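# Hang scaffold bracket on post ring at red-marked hole

## Task

Mount the scaffold bracket on the post's ring at the hole carrying the red mark. Its jaws must be fully seated onto the ring, and its wedge must be driven down through that marked hole until it stops. When you finish, the bracket must be held up by the ring only, touching neither the table nor any other object there, and its tube must stick out radially, straight away from the post. The post is loose on the table and must finish upright in its original spot. Nothing may depend on the robot holding it at the end.

## Robot and tools

Robot: two 7-joint arms, left_arm and right_arm, each with a parallel gripper. The names are labels only and do not tell you which side of a camera image an arm appears on.

Frame: every position in results uses one scene frame. The origin sits on the table surface midway between the arms. +z is up, +x reaches out over the table, and left_arm is on the +y side. Printed gripper positions are metres and orientations are quaternions (w,x,y,z). Both can be a bit off, more so when an arm is stretched far.

Gripper geometry: the fingers extend along the gripper's +z axis and close along its y axis. The reported end_effector_position is the spot between the pads when closed, roughly 2 cm short of the fingertips. Closing pushes the tips about 10 mm further along +z.

execute_actions takes "actions", a list holding zero or one item, plus an optional "pictures" boolean (images come by default).
- Empty list: moves nothing, just reports the state.
- Motion item: {"rows": [...], "steps": n}. n is 1 to 15 control steps of 1/30 s each, default 15. Rows (1 to 15) are used one per step; if there are fewer rows than steps, the final row is held. Every row is a single flat list of 16 numbers covering both arms, even if one arm stays still: left_arm waist, shoulder, upper arm roll, elbow, forearm roll, wrist pitch, wrist roll, opening, then right_arm in the same order. The joint numbers are absolute target angles in radians, in the same units Joint positions reports, not increments. To keep an arm still, repeat its current angles. Opening is an absolute command from -1 (shut) to +1 (wide open, 0.084 m between pads).
- Wait item: {"steps": n} with no rows, n up to 300. It sends nothing new and returns once n steps have elapsed since the previous result. Time you spend writing counts toward those steps.

Joint ranges (rad), same for each arm: waist -6.283 to 6.283, shoulder -2.059 to 2.094, upper arm roll -6.283 to 6.283, elbow -0.192 to 3.927, forearm roll -6.283 to 6.283, wrist pitch -1.693 to 3.142, wrist roll -6.283 to 6.283. The true stops may differ by up to 0.010 rad. The whole call is rejected, and nothing is sent, if a target exceeds a stated end by over 0.010 rad and also lies beyond the joint's last reported angle. A target past the real stop is trimmed to the stop, and the result then says "joint sent to its limit". That note may refer to an earlier motion still running. Getting no note does not prove there is room left.

Motion limits: joint targets change at most 3.14 rad/s, reaching that speed after 0.16 s. All joints of one arm are slowed together so they arrive at the same moment. Each step, a target is kept within 0.623 rad of the measured angle. If the targets would move the gripper over 70 mm from where it is, they are scaled back. Large moves therefore need several calls.

Between calls the arms keep heading for the last row sent. They give up once everything is nearly still (slow or blocked counts as still) or a step is HELD. After that only a new motion makes them travel or press further. Fingers already moving finish their motion.

Gripping: grip_measured is the actual finger opening on the command scale. To hold something, command clearly less than grip_measured; the lower, the firmer, up to about 24 N per pad for parts up to about 6 cm wide. -1 gives full force on parts around 0.5 mm thick or thicker. Repeating grip_measured still squeezes lightly, less on wide parts, which may slip. Closing quickly can hit hard, sometimes enough to spring the fingers open.

Result lines: the state line lists each arm's pose and linear/angular velocities. Joint positions and Joint velocities give one block per arm: seven joints (rad, rad/s) and then the pad gap (m, m/s). "joint command not followed" means the clearance check altered or blocked some joint targets; other parts of the row still ran. HELD marks steps where all or part of your row was not sent. A torque fault (load limits N m: waist 45, shoulder 45, upper arm roll 27, elbow 27, forearm roll 27, wrist pitch 18, wrist roll 18, held weight included) stops the arm, backs the joint off, freezes it for 10 s and drops the rest of the call. MOTOR HOT appears at 65 °C; at 80 °C an OVER-TEMPERATURE FAULT brakes that arm until it cools. Holding loads heats motors even while idle.

zoom_image: "camera" is cam_high, cam_left_wrist or cam_right_wrist (each 896x504); "region" is [x0, y0, x1, y1] in that camera's pixels, origin top-left, at most 504 by 504. It returns a sharper crop of the latest image.

show_instructions: no arguments; shows this scene's reference pages (five here) without moving anything.

finished_scene: "scene" is the number of the scene to close. It is final; the result reports success and gives the next task.

Cautions: do not let anything leave the table, do not let the arms collide or shove each other, and avoid drops, slips, slams and forceful pushes. The post is free-standing, so press the bracket on without tipping or shifting it. Brief external tugs on held parts or nudges to loose objects can occur; check the images before releasing.

Each tool is called after "Request:" in YAML: its name, and indented under it one key for each argument.

Reference images:

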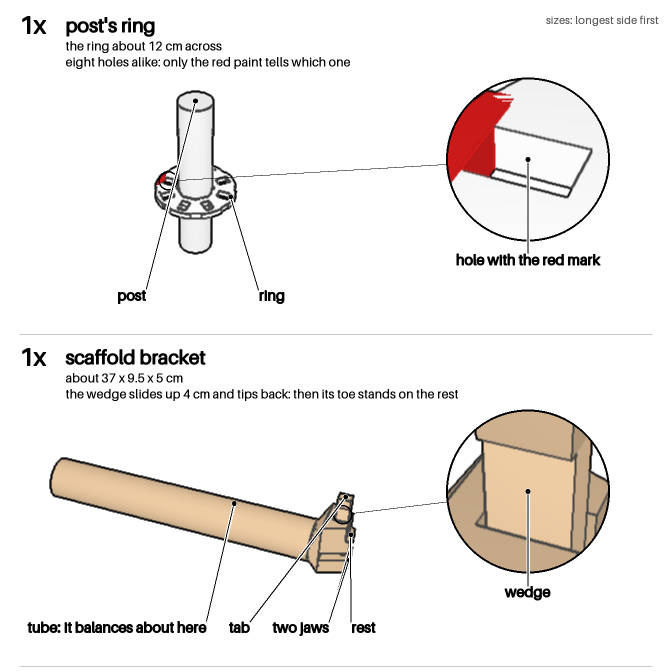

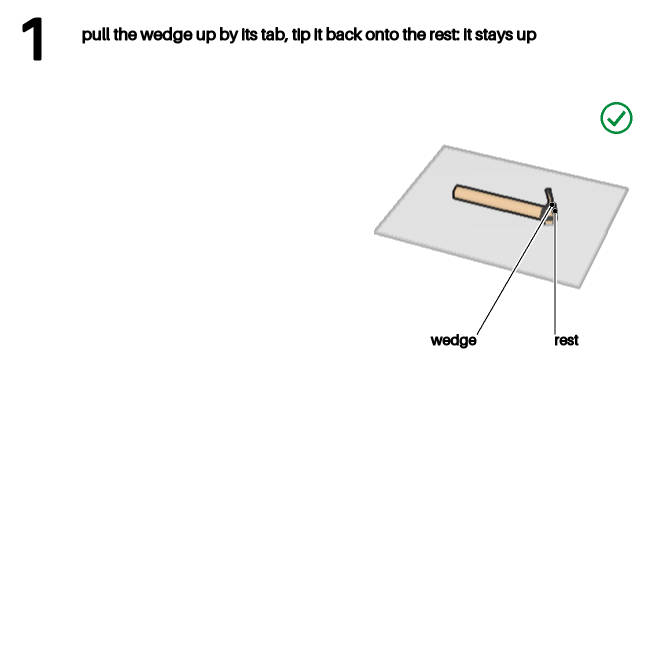

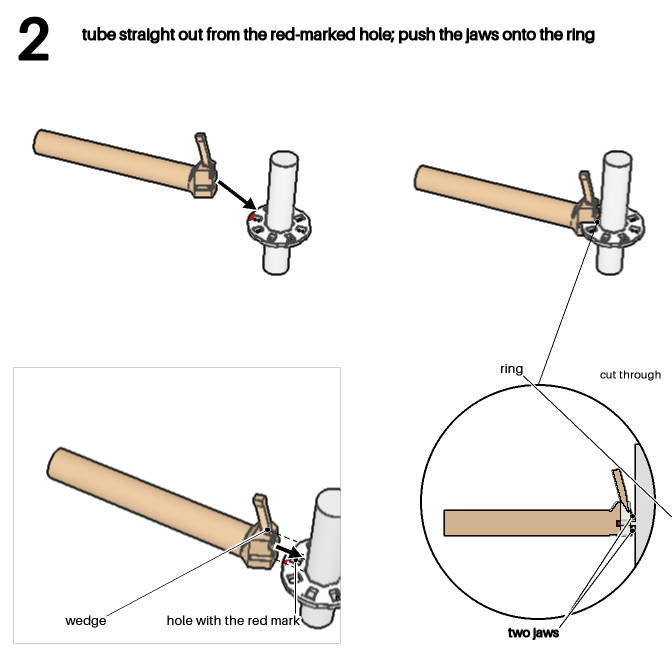

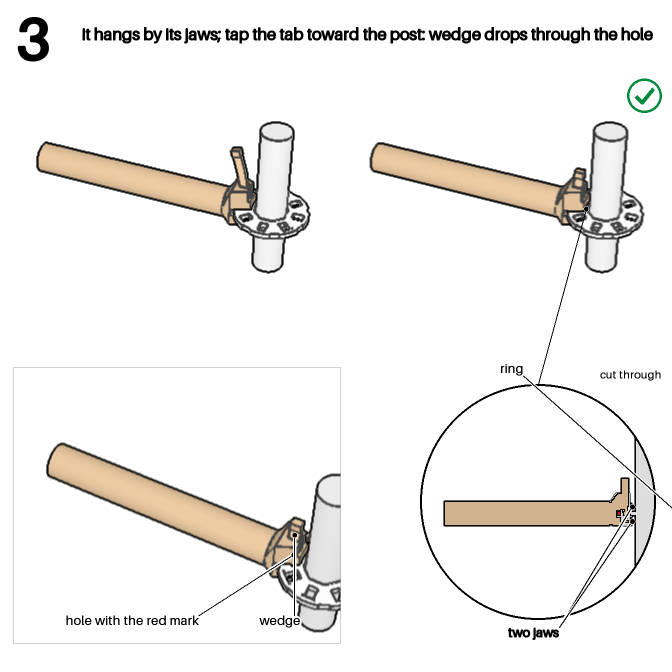

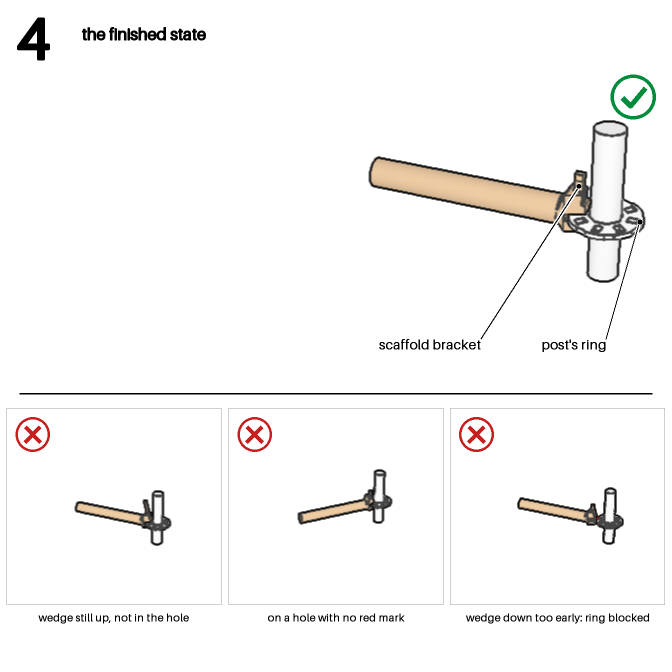

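## Session

Request:
execute_actions:
  actions: []

Scene clock: 0.00 s of 7800.00 s.
left_arm: end_effector_position=(+0.8273, +0.3552, +0.3132) grip_measured=+1.00 end_effector_quat_wxyz=(+0.597, -0.086, +0.770, +0.210) end_effector_velocity=(-0.000, -0.000, -0.000) end_effector_angular_velocity=(+0.000, +0.001, -0.000) | right_arm: end_effector_position=(+0.0434, +0.1666, +0.3777) grip_measured=+1.00 end_effector_quat_wxyz=(-0.176, +0.858, +0.467, +0.124) end_effector_velocity=(+0.000, -0.000, +0.000) end_effector_angular_velocity=(+0.000, -0.001, +0.001)
Joint positions: left_arm=[-0.234  0.924  0.013  2.209  1.623  0.597  1.584  0.084] | right_arm=[ 1.305  0.012  0.015  1.402 -0.003  0.956  0.464  0.084]
Joint velocities: left_arm=[-0.  0. -0. -0.  0.  0.  0. -0.] | right_arm=[-0.001 -0.001  0.    -0.    -0.    -0.    -0.002 -0.   ]
Motor temperatures (°C, as the motors report them): left_arm=[36 34 37 36 35 38 33] | right_arm=[35 35 38 37 35 32 34]

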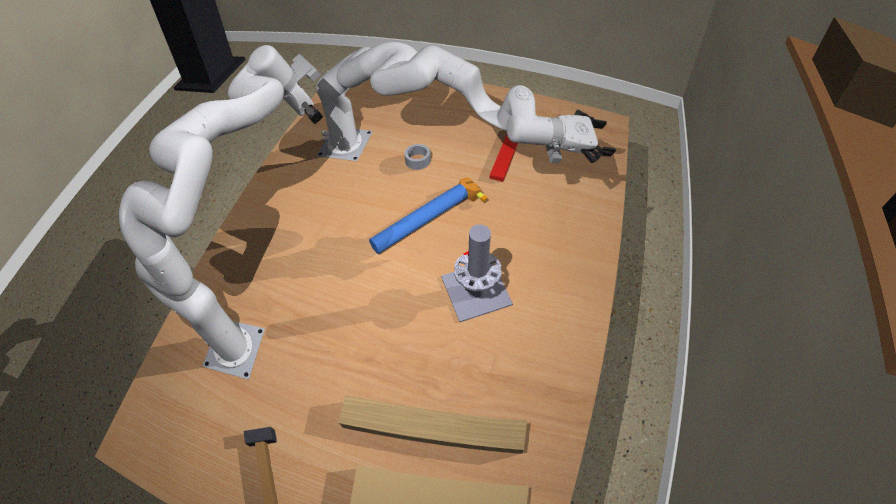

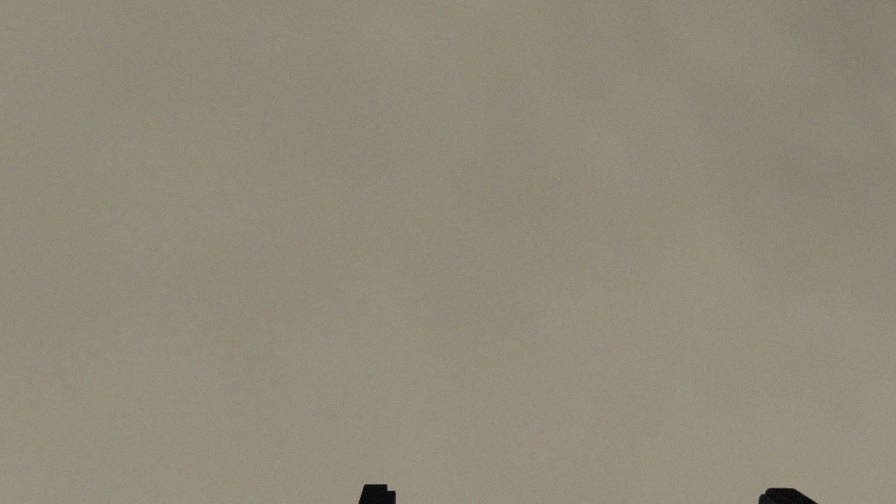

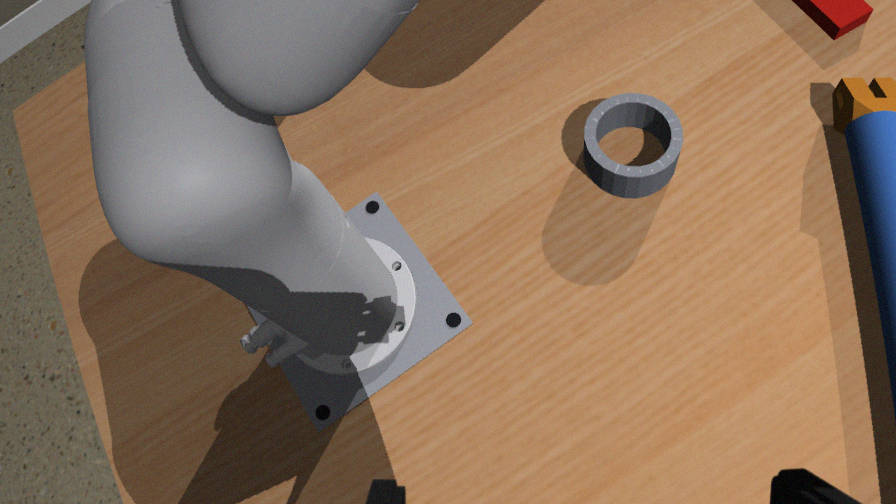

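Request:
zoom_image:
  camera: "cam_high"
  region: [340, 130, 560, 330]

Region (340, 130, 560, 330) of cam_high's 896x504 image, scaled by 2.291, with more detail than that image has; it fills the top 458 rows of this view, and the rest is white.

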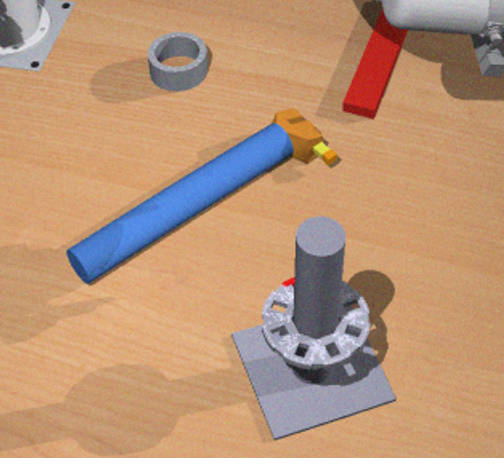

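Request:
execute_actions:
  actions:
    - {"rows": [[-0.234,0.924,0.013,2.209,1.623,0.597,1.584,1, 0.3,-0.2,0,1.3,0,1.5,0,1]], "steps": 15}
  pictures: false

Request:
execute_actions:
  actions:
    - {"rows": [[-0.5,-0.2,0,1.3,0,1.5,0,1, 0.3,-0.2,0,1.3,0,1.5,0,1]], "steps": 15}
  pictures: false

Request:
execute_actions:
  actions:
    - {"steps": 30}

Scene clock: 39.97 s of 7800.00 s.
left_arm: end_effector_position=(+0.8273, +0.3556, +0.3136) grip_measured=+1.00 end_effector_quat_wxyz=(+0.597, -0.086, +0.770, +0.210) end_effector_velocity=(+0.000, +0.001, +0.001) end_effector_angular_velocity=(+0.001, -0.001, +0.001) | right_arm: end_effector_position=(+0.2050, +0.0485, +0.3691) grip_measured=+1.00 end_effector_quat_wxyz=(-0.076, +0.903, +0.412, +0.094) end_effector_velocity=(+0.337, -0.316, -0.011) end_effector_angular_velocity=(-0.360, +0.076, -0.493)
Joint positions: left_arm=[-0.234  0.924  0.013  2.209  1.623  0.597  1.584  0.084] | right_arm=[ 0.966 -0.082  0.007  1.357 -0.002  1.196  0.259  0.084]
Joint velocities: left_arm=[ 0.001 -0.     0.001  0.001  0.    -0.     0.    -0.   ] | right_arm=[-0.851 -0.174 -0.011 -0.084  0.002  0.447 -0.381  0.   ]
Motor temperatures (°C, as the motors report them): left_arm=[36 36 37 41 35 38 33] | right_arm=[35 35 38 41 35 33 34]
Steps of this call (steps 1 to 90: nothing new was sent; then 36.47 s passed at rest; steps 91 to 105: all 15 steps of this action). Readings (joint positions):
91: left_arm=[-0.234 0.924 0.013 2.209 1.623 0.597 1.584] | right_arm=[1.304 0.012 0.015 1.402 -0.003 0.956 0.464]
92: left_arm=[-0.234 0.924 0.013 2.209 1.623 0.597 1.584] | right_arm=[1.301 0.011 0.016 1.401 -0.003 0.960 0.461]
94: left_arm=[-0.234 0.924 0.013 2.209 1.623 0.597 1.584] | right_arm=[1.267 -0.001 0.022 1.394 -0.002 0.994 0.432]
98: left_arm=[-0.234 0.924 0.013 2.209 1.623 0.597 1.584] | right_arm=[1.158 -0.035 0.010 1.379 -0.002 1.077 0.361]
105: the state above

Scene clock: 40.47 s of 7800.00 s.
left_arm: end_effector_position=(+0.6678, +0.3585, +0.3680) grip_measured=+1.00 end_effector_quat_wxyz=(+0.498, -0.503, +0.700, +0.099) end_effector_velocity=(-0.431, +0.054, +0.104) end_effector_angular_velocity=(-1.452, -0.307, +1.386) | right_arm: end_effector_position=(+0.3333, -0.1370, +0.3660) grip_measured=+1.00 end_effector_quat_wxyz=(-0.014, +0.958, +0.284, +0.036) end_effector_velocity=(+0.154, -0.421, -0.001) end_effector_angular_velocity=(-0.226, +0.252, -0.595)
Joint positions: left_arm=[-0.391  0.436  0.004  1.735  1.135  1.069  1.096  0.084] | right_arm=[ 0.515 -0.162  0.002  1.318 -0.001  1.403  0.083  0.084]
Joint velocities: left_arm=[-0.214 -1.115 -0.004 -0.887 -1.12   0.87  -1.118 -0.   ] | right_arm=[-0.944 -0.167 -0.01  -0.08   0.002  0.425 -0.36  -0.   ]
Motor temperatures (°C, as the motors report them): left_arm=[36 36 37 41 35 38 33] | right_arm=[35 35 38 41 35 33 34]
Steps of this call (steps 1 to 15: all 15 steps of this action). Readings (joint positions):
1: left_arm=[-0.234 0.924 0.013 2.209 1.623 0.597 1.584] | right_arm=[0.937 -0.088 0.007 1.354 -0.002 1.211 0.247]
2: left_arm=[-0.235 0.921 0.013 2.204 1.619 0.602 1.579] | right_arm=[0.908 -0.093 0.007 1.351 -0.001 1.225 0.235]
4: left_arm=[-0.250 0.883 0.015 2.158 1.576 0.646 1.536] | right_arm=[0.850 -0.104 0.006 1.346 -0.001 1.252 0.212]
8: left_arm=[-0.320 0.711 0.007 1.995 1.408 0.812 1.369] | right_arm=[0.731 -0.124 0.005 1.336 -0.001 1.306 0.166]
15: the state above

Scene clock: 41.47 s of 7800.00 s.
left_arm: end_effector_position=(+0.3472, +0.2428, +0.3654) grip_measured=+1.00 end_effector_quat_wxyz=(-0.003, +0.976, -0.218, +0.000) end_effector_velocity=(-0.012, -0.009, +0.002) end_effector_angular_velocity=(-0.042, +0.027, +0.047) | right_arm: end_effector_position=(+0.3556, -0.2331, +0.3662) grip_measured=+1.00 end_effector_quat_wxyz=(+0.000, +0.976, +0.219, -0.000) end_effector_velocity=(-0.000, +0.000, +0.000) end_effector_angular_velocity=(+0.003, +0.001, -0.002)
Joint positions: left_arm=[-0.499 -0.197  0.001  1.301  0.005  1.499  0.004  0.084] | right_arm=[ 0.3   -0.2    0.     1.3    0.     1.5    0.     0.084]
Joint velocities: left_arm=[-0.003 -0.018 -0.001 -0.011 -0.05   0.013 -0.047 -0.   ] | right_arm=[-0.    -0.001 -0.001 -0.     0.003  0.     0.001  0.   ]
Motor temperatures (°C, as the motors report them): left_arm=[36 36 37 41 35 38 33] | right_arm=[35 35 38 41 35 33 34]
Steps of this call (steps 1 to 30: the robot went on to your last target). Readings (joint positions):
1: left_arm=[-0.398 0.399 0.004 1.706 1.097 1.097 1.059] | right_arm=[0.483 -0.168 0.002 1.315 -0.000 1.417 0.071]
2: left_arm=[-0.405 0.362 0.004 1.680 1.060 1.123 1.021] | right_arm=[0.451 -0.173 0.002 1.313 -0.000 1.432 0.058]
4: left_arm=[-0.417 0.288 0.004 1.632 0.984 1.172 0.945] | right_arm=[0.387 -0.185 0.001 1.307 -0.000 1.460 0.034]
8: left_arm=[-0.439 0.154 0.003 1.542 0.811 1.261 0.772] | right_arm=[0.316 -0.198 -0.004 1.302 -0.001 1.492 0.007]
30: the state above

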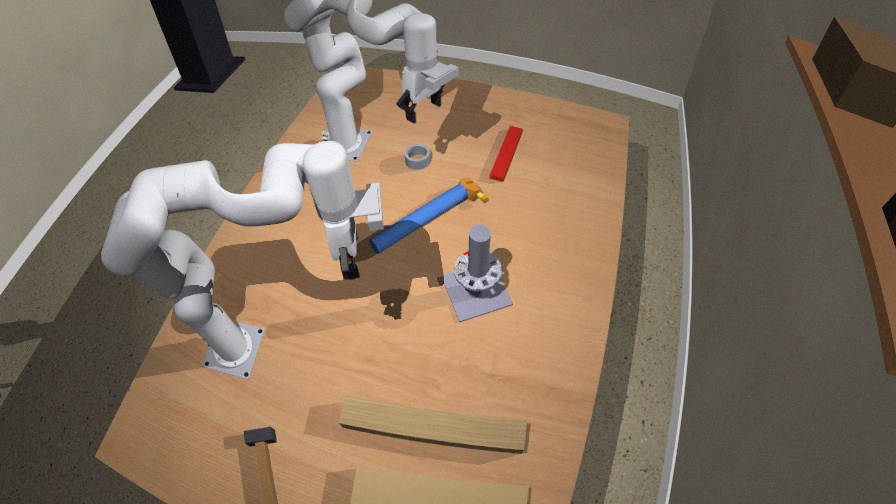

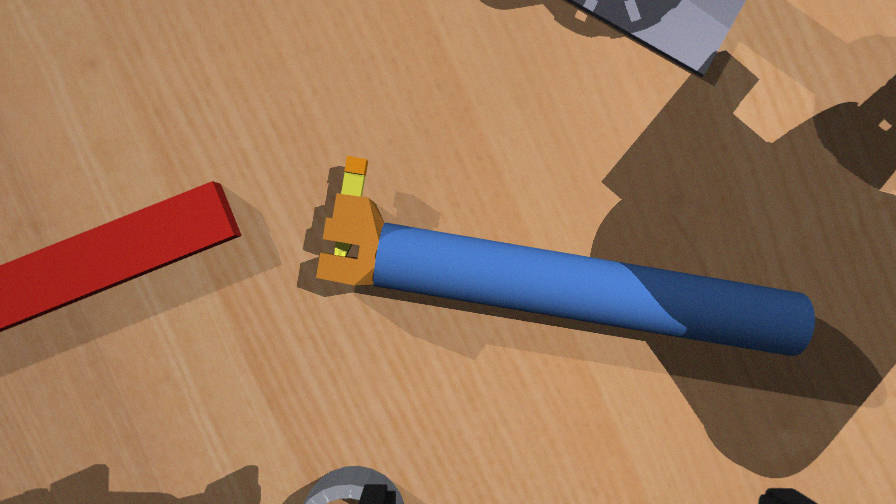

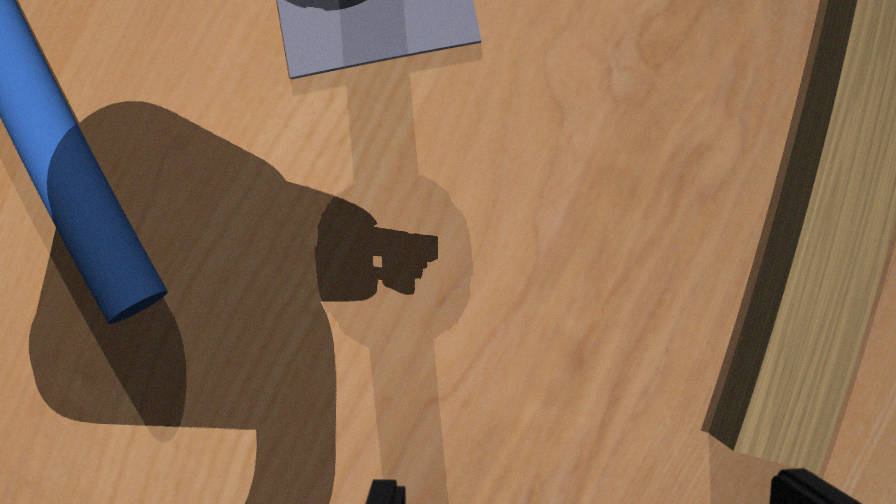

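Request:
execute_actions:
  actions:
    - {"rows": [[-0.69,0.35,0,2.0,0,1.65,0,1, 0.3,-0.2,0,1.3,0,1.5,0,1]], "steps": 15}
  pictures: false

Request:
execute_actions:
  actions:
    - {"steps": 30}

Scene clock: 161.97 s of 7800.00 s.
left_arm: end_effector_position=(+0.4169, +0.1073, +0.3786) grip_measured=+1.00 end_effector_quat_wxyz=(-0.000, +0.955, -0.298, -0.002) end_effector_velocity=(+0.061, -0.274, -0.055) end_effector_angular_velocity=(+0.005, +0.037, -0.349) | right_arm: end_effector_position=(+0.3556, -0.2331, +0.3662) grip_measured=+1.00 end_effector_quat_wxyz=(-0.000, +0.976, +0.219, +0.000) end_effector_velocity=(-0.000, -0.000, +0.000) end_effector_angular_velocity=(+0.000, +0.000, +0.003)
Joint positions: left_arm=[-0.667  0.284 -0.001  1.911 -0.     1.63   0.     0.084] | right_arm=[ 0.3   -0.2    0.     1.3   -0.     1.5   -0.     0.084]
Joint velocities: left_arm=[-0.314  0.871 -0.037  1.058 -0.005  0.22  -0.    -0.   ] | right_arm=[-0.001 -0.     0.     0.     0.     0.    -0.003  0.   ]
Motor temperatures (°C, as the motors report them): left_arm=[36 35 37 41 35 38 33] | right_arm=[35 35 38 42 35 33 34]
Steps of this call (steps 1 to 15: the robot went on to your last target; steps 16 to 90: nothing new was sent; then 117.00 s passed at rest; steps 91 to 105: all 15 steps of this action). Readings (joint positions):
91: left_arm=[-0.500 -0.200 0.000 1.300 0.000 1.500 -0.000] | right_arm=[0.300 -0.200 0.000 1.300 -0.000 1.500 -0.000]
92: left_arm=[-0.501 -0.197 0.000 1.304 0.000 1.501 -0.000] | right_arm=[0.300 -0.200 -0.000 1.300 0.000 1.500 -0.000]
94: left_arm=[-0.513 -0.162 0.002 1.347 0.000 1.513 -0.000] | right_arm=[0.300 -0.200 -0.000 1.300 0.000 1.500 -0.000]
98: left_arm=[-0.570 0.004 0.000 1.545 -0.000 1.555 0.000] | right_arm=[0.300 -0.200 0.000 1.300 -0.000 1.500 -0.000]
105: the state above

Scene clock: 162.97 s of 7800.00 s.
left_arm: end_effector_position=(+0.4230, +0.0885, +0.3771) grip_measured=+1.00 end_effector_quat_wxyz=(+0.000, +0.951, -0.308, +0.000) end_effector_velocity=(+0.000, +0.000, +0.000) end_effector_angular_velocity=(+0.000, -0.000, +0.000) | right_arm: end_effector_position=(+0.3556, -0.2331, +0.3662) grip_measured=+1.00 end_effector_quat_wxyz=(-0.000, +0.976, +0.219, +0.000) end_effector_velocity=(+0.000, -0.000, -0.000) end_effector_angular_velocity=(-0.001, -0.000, +0.001)
Joint positions: left_arm=[-0.69   0.35   0.     2.     0.     1.65  -0.     0.084] | right_arm=[ 0.3   -0.2   -0.     1.3   -0.     1.5   -0.     0.084]
Joint velocities: left_arm=[ 0.     0.     0.     0.001  0.     0.     0.    -0.   ] | right_arm=[-0.     0.     0.     0.    -0.001  0.    -0.001 -0.   ]
Motor temperatures (°C, as the motors report them): left_arm=[36 35 37 41 35 38 33] | right_arm=[35 35 38 42 35 33 34]
Steps of this call (steps 1 to 30: the robot went on to your last target). Readings (joint positions):
1: left_arm=[-0.676 0.308 -0.003 1.940 -0.000 1.637 0.000] | right_arm=[0.300 -0.200 0.000 1.300 0.000 1.500 0.000]
2: left_arm=[-0.682 0.323 -0.003 1.958 -0.000 1.641 0.000] | right_arm=[0.300 -0.200 0.000 1.300 -0.000 1.500 0.000]
4: left_arm=[-0.687 0.338 -0.002 1.979 -0.000 1.646 0.000] | right_arm=[0.300 -0.200 -0.000 1.300 0.000 1.500 0.000]
8: left_arm=[-0.688 0.345 0.001 1.996 0.000 1.649 -0.000] | right_arm=[0.300 -0.200 0.000 1.300 0.000 1.500 0.000]
30: the state above
All arms were judged still, so your last target was given up. Only a new action makes them travel on or press farther. Fingers that are still opening or closing keep moving.

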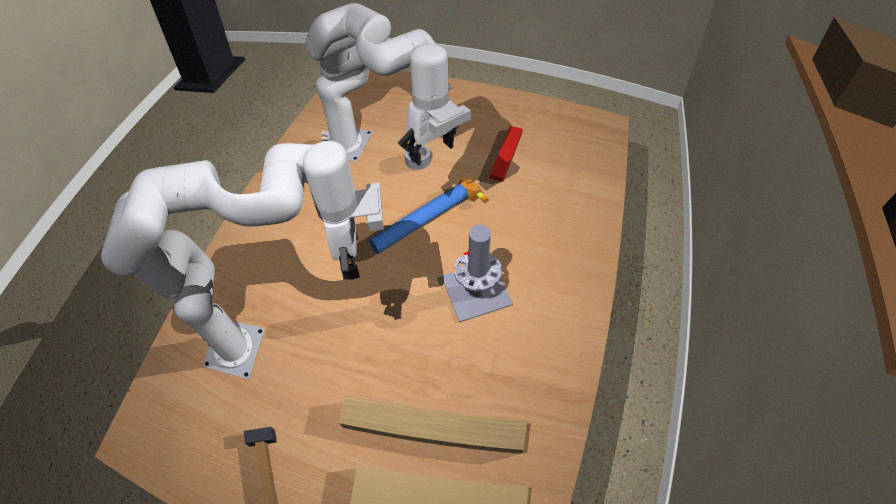

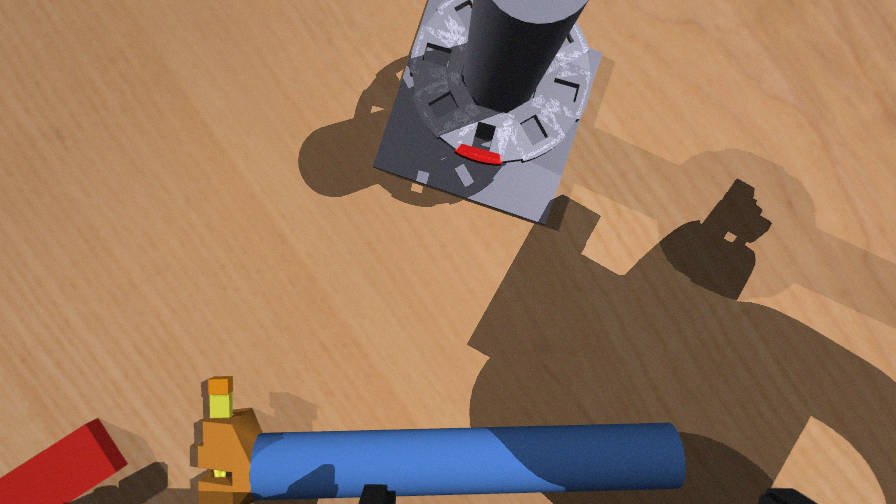

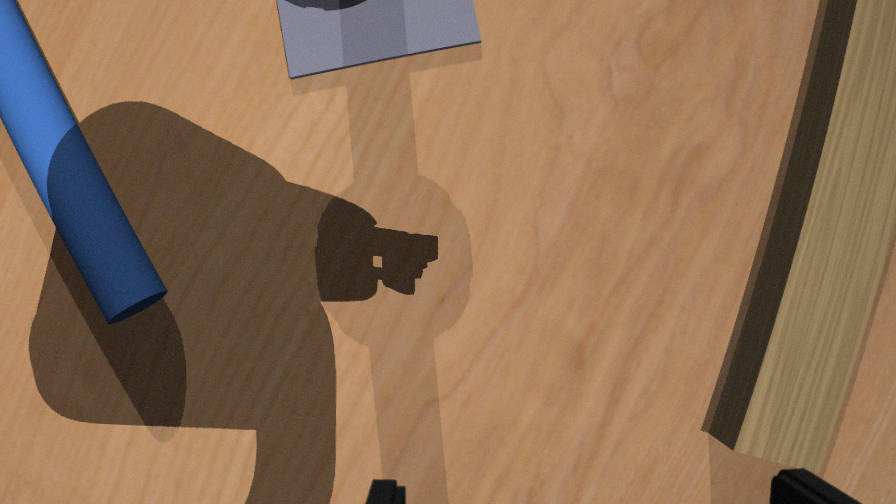

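Request:
zoom_image:
  camera: "cam_left_wrist"
  region: [360, 0, 620, 240]

Region (360, 0, 620, 240) of cam_left_wrist's 896x504 image, scaled by 1.938, with more detail than that image has; it fills the top 465 rows of this view, and the rest is white.

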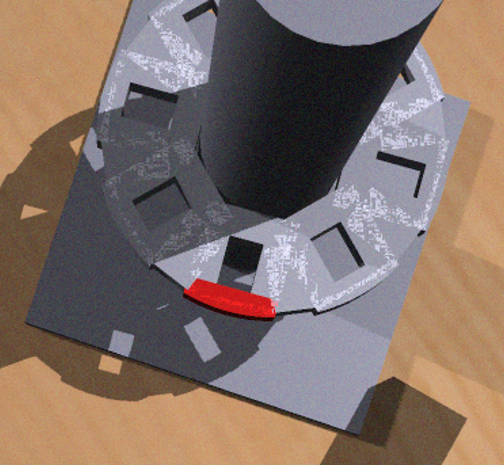

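Request:
execute_actions:
  actions:
    - {"rows": [[-0.4476,0.11,0,1.0139,0,0.9039,-1.3526,1, 0.3,-0.2,0,1.3,0,1.5,0,1]], "steps": 15}
  pictures: false

Request:
execute_actions:
  actions:
    - {"steps": 30}

Scene clock: 272.83 s of 7800.00 s.
left_arm: end_effector_position=(+0.4603, +0.1726, +0.2600) grip_measured=+1.00 end_effector_quat_wxyz=(+0.017, +0.997, +0.063, +0.030) end_effector_velocity=(-0.091, +0.174, -0.344) end_effector_angular_velocity=(+0.003, +0.255, +1.737) | right_arm: end_effector_position=(+0.3556, -0.2331, +0.3662) grip_measured=+1.00 end_effector_quat_wxyz=(-0.000, +0.976, +0.219, +0.000) end_effector_velocity=(+0.000, -0.000, +0.000) end_effector_angular_velocity=(-0.000, -0.001, -0.001)
Joint positions: left_arm=[-0.527  0.19   0.001  1.427  0.     1.166 -0.588  0.084] | right_arm=[ 0.3   -0.2    0.     1.3   -0.     1.5    0.     0.084]
Joint velocities: left_arm=[ 0.224 -0.227 -0.015 -1.221 -0.001 -0.764 -1.531  0.   ] | right_arm=[-0.001 -0.     0.    -0.    -0.    -0.     0.     0.   ]
Motor temperatures (°C, as the motors report them): left_arm=[36 36 37 41 35 38 33] | right_arm=[35 35 38 43 35 33 34]
Steps of this call (steps 1 to 90: nothing new was sent; then 106.37 s passed at rest; steps 91 to 105: all 15 steps of this action). Readings (joint positions):
91: left_arm=[-0.690 0.350 -0.000 2.000 -0.000 1.650 -0.000] | right_arm=[0.300 -0.200 0.000 1.300 -0.000 1.500 -0.000]
92: left_arm=[-0.689 0.348 -0.000 1.996 -0.000 1.645 -0.005] | right_arm=[0.300 -0.200 -0.000 1.300 0.000 1.500 -0.000]
94: left_arm=[-0.675 0.332 -0.004 1.955 -0.000 1.601 -0.048] | right_arm=[0.300 -0.200 -0.000 1.300 0.000 1.500 0.000]
98: left_arm=[-0.601 0.261 0.002 1.755 0.000 1.403 -0.247] | right_arm=[0.300 -0.200 -0.000 1.300 0.000 1.500 0.000]
105: the state above

Scene clock: 273.83 s of 7800.00 s.
left_arm: end_effector_position=(+0.4111, +0.2385, +0.1501) grip_measured=+1.00 end_effector_quat_wxyz=(+0.000, +0.885, +0.466, +0.000) end_effector_velocity=(-0.001, -0.000, -0.001) end_effector_angular_velocity=(+0.001, +0.002, +0.000) | right_arm: end_effector_position=(+0.3556, -0.2331, +0.3662) grip_measured=+1.00 end_effector_quat_wxyz=(-0.000, +0.976, +0.219, -0.000) end_effector_velocity=(-0.000, +0.000, -0.001) end_effector_angular_velocity=(-0.001, +0.001, -0.002)
Joint positions: left_arm=[-0.448  0.11  -0.     1.014  0.     0.904 -1.352  0.084] | right_arm=[ 0.3   -0.2   -0.     1.3    0.     1.5   -0.     0.084]
Joint velocities: left_arm=[-0.     0.    -0.001 -0.002 -0.     0.    -0.001  0.   ] | right_arm=[ 0.001  0.001  0.001 -0.     0.     0.     0.003  0.   ]
Motor temperatures (°C, as the motors report them): left_arm=[36 36 37 41 35 38 33] | right_arm=[35 35 38 43 35 33 34]
Steps of this call (steps 1 to 30: the robot went on to your last target). Readings (joint positions):
1: left_arm=[-0.519 0.183 0.001 1.386 0.000 1.141 -0.641] | right_arm=[0.300 -0.200 0.000 1.300 0.000 1.500 0.000]
2: left_arm=[-0.512 0.175 0.001 1.347 0.000 1.116 -0.697] | right_arm=[0.300 -0.200 0.000 1.300 -0.000 1.500 -0.000]
4: left_arm=[-0.497 0.160 0.001 1.272 0.000 1.068 -0.824] | right_arm=[0.300 -0.200 -0.000 1.300 0.000 1.500 -0.000]
8: left_arm=[-0.470 0.132 0.000 1.129 0.000 0.977 -1.114] | right_arm=[0.300 -0.200 -0.000 1.300 0.000 1.500 -0.000]
30: the state above

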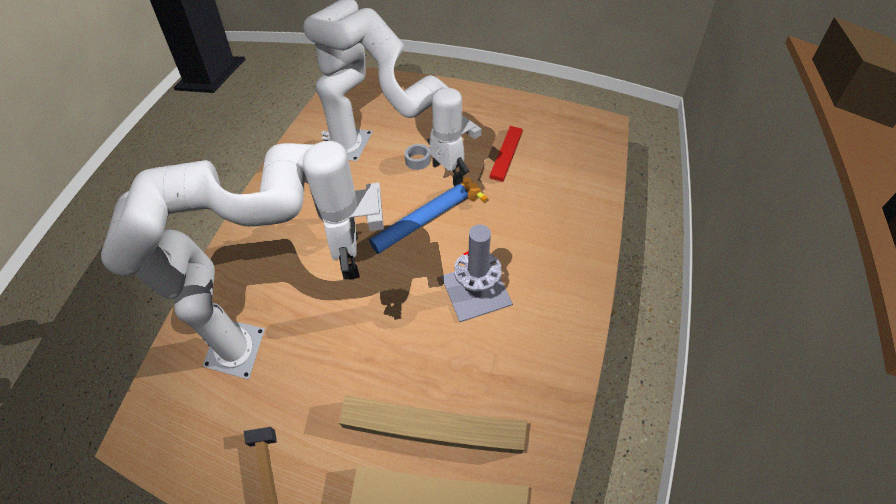

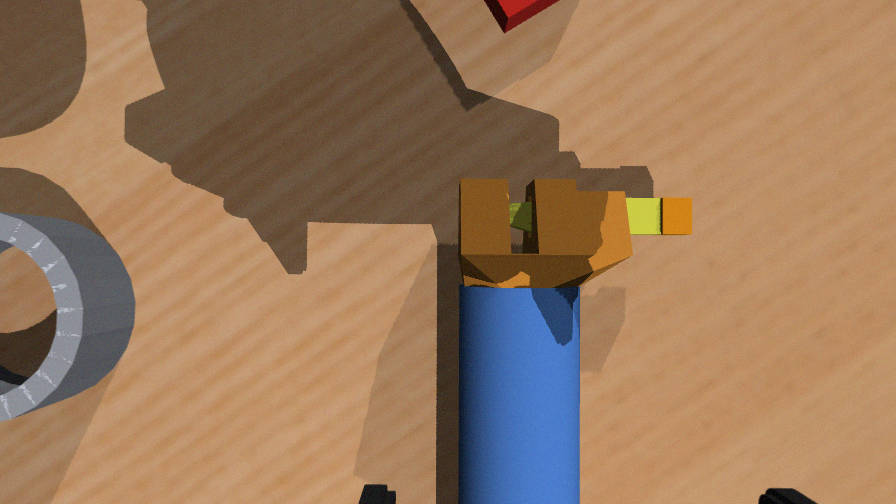

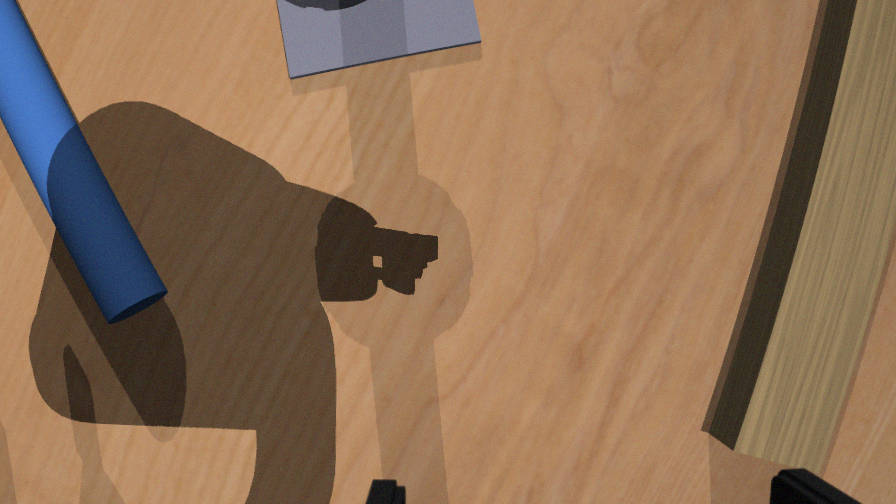

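Request:
execute_actions:
  actions:
    - {"rows": [[-0.4787,0.2252,0,0.9346,0,0.7094,-1.3837,1, 0.3,-0.2,0,1.3,0,1.5,0,1]], "steps": 12}
  pictures: false

Request:
execute_actions:
  actions:
    - {"rows": [[-0.4787,0.3448,0,0.9147,0,0.5699,-1.3837,1, 0.3,-0.2,0,1.3,0,1.5,0,1]], "steps": 15}

Scene clock: 295.13 s of 7800.00 s.
left_arm: end_effector_position=(+0.4025, +0.2264, +0.0818) grip_measured=+1.00 end_effector_quat_wxyz=(-0.001, +0.885, +0.466, -0.001) end_effector_velocity=(+0.037, -0.009, +0.017) end_effector_angular_velocity=(-0.046, -0.116, +0.025) | right_arm: end_effector_position=(+0.3556, -0.2331, +0.3662) grip_measured=+1.00 end_effector_quat_wxyz=(-0.000, +0.976, +0.219, +0.000) end_effector_velocity=(+0.000, -0.001, +0.000) end_effector_angular_velocity=(+0.000, -0.001, -0.003)
Joint positions: left_arm=[-0.478  0.222 -0.     0.937 -0.     0.717 -1.382  0.084] | right_arm=[ 0.3   -0.2   -0.     1.3    0.     1.5   -0.     0.084]
Joint velocities: left_arm=[-0.004  0.002  0.016  0.029  0.001 -0.098 -0.014  0.   ] | right_arm=[-0.001 -0.001 -0.     0.    -0.     0.     0.001 -0.   ]
Motor temperatures (°C, as the motors report them): left_arm=[36 35 37 41 35 38 33] | right_arm=[35 35 38 43 35 33 34]
Steps of this call (steps 1 to 15: the robot went on to your last target; steps 16 to 90: nothing new was sent; then 17.90 s passed at rest; steps 91 to 102: all 12 steps of this action). Readings (joint positions):
91: left_arm=[-0.448 0.110 0.000 1.014 -0.000 0.904 -1.353] | right_arm=[0.300 -0.200 0.000 1.300 -0.000 1.500 -0.000]
92: left_arm=[-0.448 0.112 0.000 1.013 0.000 0.899 -1.353] | right_arm=[0.300 -0.200 0.000 1.300 0.000 1.500 -0.000]
94: left_arm=[-0.454 0.133 0.001 1.001 0.000 0.855 -1.360] | right_arm=[0.300 -0.200 -0.000 1.300 -0.000 1.500 0.000]
98: left_arm=[-0.474 0.211 -0.002 0.941 -0.000 0.746 -1.378] | right_arm=[0.300 -0.200 0.000 1.300 -0.000 1.500 0.000]
102: the state above

Scene clock: 295.63 s of 7800.00 s.
left_arm: end_effector_position=(+0.4034, +0.2257, +0.0284) grip_measured=+1.00 end_effector_quat_wxyz=(+0.001, +0.885, +0.466, +0.001) end_effector_velocity=(-0.004, +0.002, -0.009) end_effector_angular_velocity=(+0.004, +0.010, +0.001) | right_arm: end_effector_position=(+0.3556, -0.2331, +0.3662) grip_measured=+1.00 end_effector_quat_wxyz=(-0.000, +0.976, +0.219, +0.000) end_effector_velocity=(-0.000, +0.000, -0.000) end_effector_angular_velocity=(+0.000, +0.000, +0.001)
Joint positions: left_arm=[-0.479  0.343 -0.     0.916  0.     0.571 -1.384  0.084] | right_arm=[ 0.3   -0.2   -0.     1.3    0.     1.5   -0.     0.084]
Joint velocities: left_arm=[ 0.     0.015 -0.    -0.01  -0.    -0.014 -0.001 -0.   ] | right_arm=[ 0.001 -0.    -0.    -0.     0.     0.    -0.    -0.   ]
Motor temperatures (°C, as the motors report them): left_arm=[36 35 37 41 35 38 33] | right_arm=[35 35 38 43 35 33 34]
Steps of this call (steps 1 to 15: all 15 steps of this action). Readings (joint positions):
1: left_arm=[-0.478 0.222 0.000 0.938 0.000 0.714 -1.383] | right_arm=[0.300 -0.200 0.000 1.300 -0.000 1.500 0.000]
2: left_arm=[-0.478 0.225 0.000 0.938 0.000 0.708 -1.383] | right_arm=[0.300 -0.200 0.000 1.300 0.000 1.500 -0.000]
4: left_arm=[-0.478 0.256 0.000 0.935 0.000 0.665 -1.383] | right_arm=[0.300 -0.200 0.000 1.300 0.000 1.500 -0.000]
8: left_arm=[-0.478 0.332 0.000 0.912 -0.000 0.592 -1.384] | right_arm=[0.300 -0.200 0.000 1.300 0.000 1.500 0.000]
15: the state above

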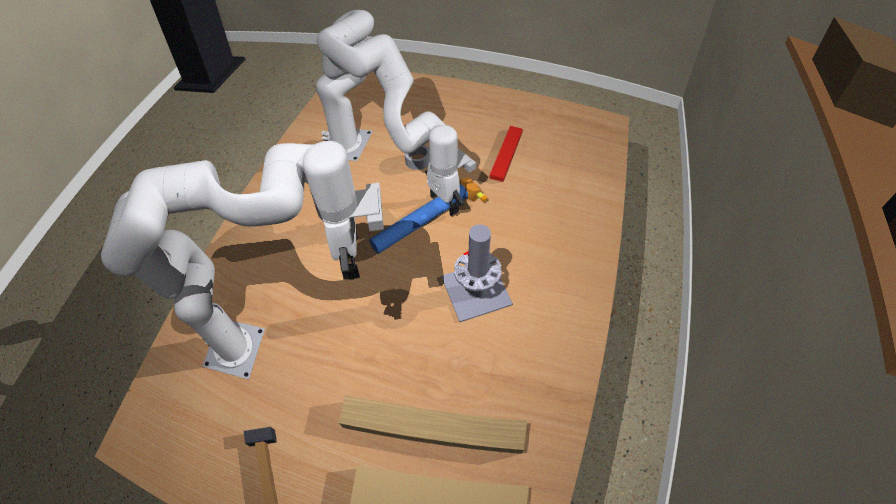

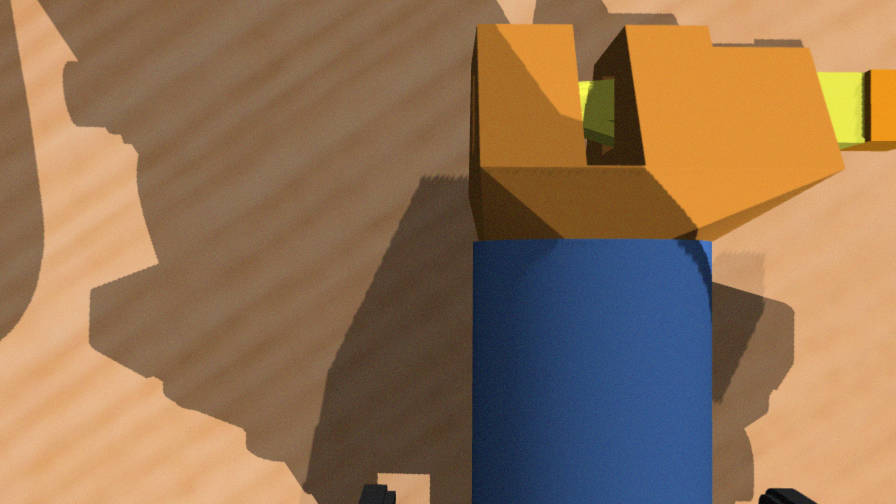

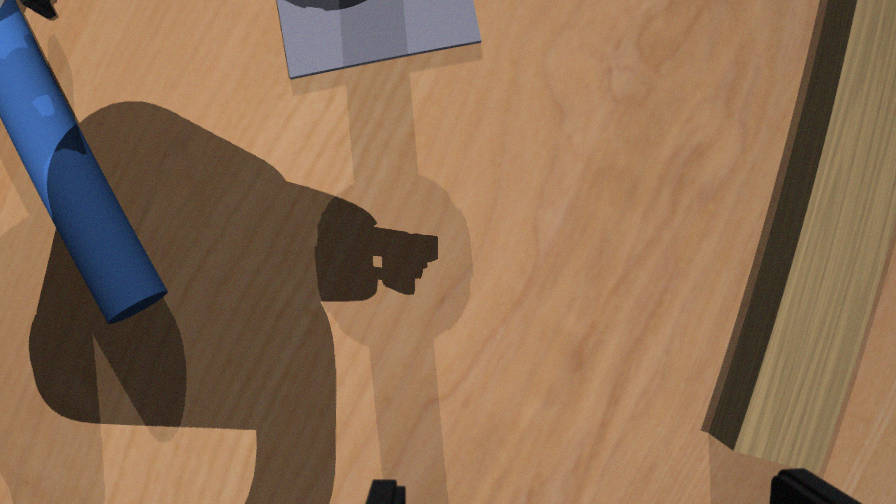

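Request:
execute_actions:
  actions:
    - {"rows": [[-0.4787,0.3448,0,0.9147,0,0.5699,-1.3837,0.7, 0.3,-0.2,0,1.3,0,1.5,0,1],[-0.4787,0.3448,0,0.9147,0,0.5699,-1.3837,0.5, 0.3,-0.2,0,1.3,0,1.5,0,1],[-0.4787,0.3448,0,0.9147,0,0.5699,-1.3837,0.4, 0.3,-0.2,0,1.3,0,1.5,0,1],[-0.4787,0.3448,0,0.9147,0,0.5699,-1.3837,0.3, 0.3,-0.2,0,1.3,0,1.5,0,1],[-0.4787,0.3448,0,0.9147,0,0.5699,-1.3837,0.25, 0.3,-0.2,0,1.3,0,1.5,0,1],[-0.4787,0.3448,0,0.9147,0,0.5699,-1.3837,0.2, 0.3,-0.2,0,1.3,0,1.5,0,1],[-0.4787,0.3448,0,0.9147,0,0.5699,-1.3837,0.2, 0.3,-0.2,0,1.3,0,1.5,0,1],[-0.4787,0.3448,0,0.9147,0,0.5699,-1.3837,0.2, 0.3,-0.2,0,1.3,0,1.5,0,1],[-0.4787,0.3448,0,0.9147,0,0.5699,-1.3837,0.15, 0.3,-0.2,0,1.3,0,1.5,0,1],[-0.4787,0.3448,0,0.9147,0,0.5699,-1.3837,0.1, 0.3,-0.2,0,1.3,0,1.5,0,1],[-0.4787,0.3448,0,0.9147,0,0.5699,-1.3837,0.05, 0.3,-0.2,0,1.3,0,1.5,0,1],[-0.4787,0.3448,0,0.9147,0,0.5699,-1.3837,0.0, 0.3,-0.2,0,1.3,0,1.5,0,1]], "steps": 15}
  pictures: false

Request:
execute_actions:
  actions:
    - {"rows": [[-0.4787,0.3448,0,0.9147,0,0.5699,-1.3837,-0.2, 0.3,-0.2,0,1.3,0,1.5,0,1],[-0.4787,0.3448,0,0.9147,0,0.5699,-1.3837,-0.4, 0.3,-0.2,0,1.3,0,1.5,0,1],[-0.4787,0.3448,0,0.9147,0,0.5699,-1.3837,-0.6, 0.3,-0.2,0,1.3,0,1.5,0,1],[-0.4787,0.3448,0,0.9147,0,0.5699,-1.3837,-0.8, 0.3,-0.2,0,1.3,0,1.5,0,1],[-0.4787,0.3448,0,0.9147,0,0.5699,-1.3837,-1, 0.3,-0.2,0,1.3,0,1.5,0,1]], "steps": 12}
  pictures: false

Scene clock: 321.00 s of 7800.00 s.
left_arm: end_effector_position=(+0.4031, +0.2257, +0.0274) grip_measured=+0.13 end_effector_quat_wxyz=(+0.001, +0.885, +0.466, +0.000) end_effector_velocity=(-0.001, +0.001, -0.001) end_effector_angular_velocity=(+0.002, +0.003, -0.002) | right_arm: end_effector_position=(+0.3556, -0.2331, +0.3662) grip_measured=+1.00 end_effector_quat_wxyz=(-0.000, +0.976, +0.219, -0.000) end_effector_velocity=(-0.000, +0.001, -0.000) end_effector_angular_velocity=(-0.000, +0.000, -0.000)
Joint positions: left_arm=[-0.479  0.345 -0.     0.916 -0.     0.569 -1.384  0.05 ] | right_arm=[ 0.3   -0.2    0.     1.3   -0.     1.5    0.     0.084]
Joint velocities: left_arm=[-0.    -0.001  0.    -0.003  0.001  0.001  0.001  0.   ] | right_arm=[ 0.001  0.     0.    -0.    -0.    -0.     0.002  0.   ]
Motor temperatures (°C, as the motors report them): left_arm=[36 35 37 40 35 38 33] | right_arm=[35 35 38 43 35 33 34]
Steps of this call (steps 1 to 15: the robot went on to your last target; steps 16 to 90: nothing new was sent; then 21.87 s passed at rest; steps 91 to 105: all 15 steps of this action). Readings (joint positions):
91: left_arm=[-0.479 0.345 0.000 0.915 -0.000 0.570 -1.384] | right_arm=[0.300 -0.200 0.000 1.300 0.000 1.500 -0.000]
92: left_arm=[-0.479 0.345 0.000 0.915 0.000 0.570 -1.384] | right_arm=[0.300 -0.200 -0.000 1.300 -0.000 1.500 -0.000]
94: left_arm=[-0.479 0.345 -0.000 0.915 0.000 0.570 -1.384] | right_arm=[0.300 -0.200 -0.000 1.300 0.000 1.500 -0.000]
98: left_arm=[-0.479 0.345 -0.000 0.915 -0.000 0.570 -1.384] | right_arm=[0.300 -0.200 0.000 1.300 0.000 1.500 -0.000]
105: the state above

Scene clock: 321.40 s of 7800.00 s.
left_arm: end_effector_position=(+0.4029, +0.2258, +0.0273) grip_measured=+0.13 end_effector_quat_wxyz=(+0.000, +0.885, +0.466, +0.000) end_effector_velocity=(-0.001, +0.001, -0.001) end_effector_angular_velocity=(+0.001, +0.002, +0.001) | right_arm: end_effector_position=(+0.3556, -0.2331, +0.3662) grip_measured=+1.00 end_effector_quat_wxyz=(-0.000, +0.976, +0.219, -0.000) end_effector_velocity=(+0.000, -0.000, +0.000) end_effector_angular_velocity=(+0.001, +0.001, -0.003)
Joint positions: left_arm=[-0.479  0.345 -0.     0.915  0.     0.57  -1.384  0.05 ] | right_arm=[ 0.3   -0.2    0.     1.3    0.     1.5    0.     0.084]
Joint velocities: left_arm=[ 0.001 -0.     0.001 -0.002 -0.     0.     0.001  0.   ] | right_arm=[-0.     0.    -0.     0.     0.001  0.     0.002 -0.   ]
Motor temperatures (°C, as the motors report them): left_arm=[36 35 37 40 35 38 33] | right_arm=[35 35 38 43 35 33 34]
Steps of this call (steps 1 to 12: all 12 steps of this action). Readings (joint positions):
1: left_arm=[-0.479 0.345 -0.000 0.916 -0.000 0.569 -1.384] | right_arm=[0.300 -0.200 -0.000 1.300 -0.000 1.500 -0.000]
2: left_arm=[-0.479 0.345 -0.000 0.915 -0.000 0.569 -1.384] | right_arm=[0.300 -0.200 -0.000 1.300 -0.000 1.500 -0.000]
4: left_arm=[-0.479 0.345 -0.000 0.915 -0.000 0.569 -1.384] | right_arm=[0.300 -0.200 -0.000 1.300 0.000 1.500 -0.000]
8: left_arm=[-0.479 0.345 -0.000 0.915 0.000 0.569 -1.384] | right_arm=[0.300 -0.200 0.000 1.300 -0.000 1.500 0.000]
12: the state above


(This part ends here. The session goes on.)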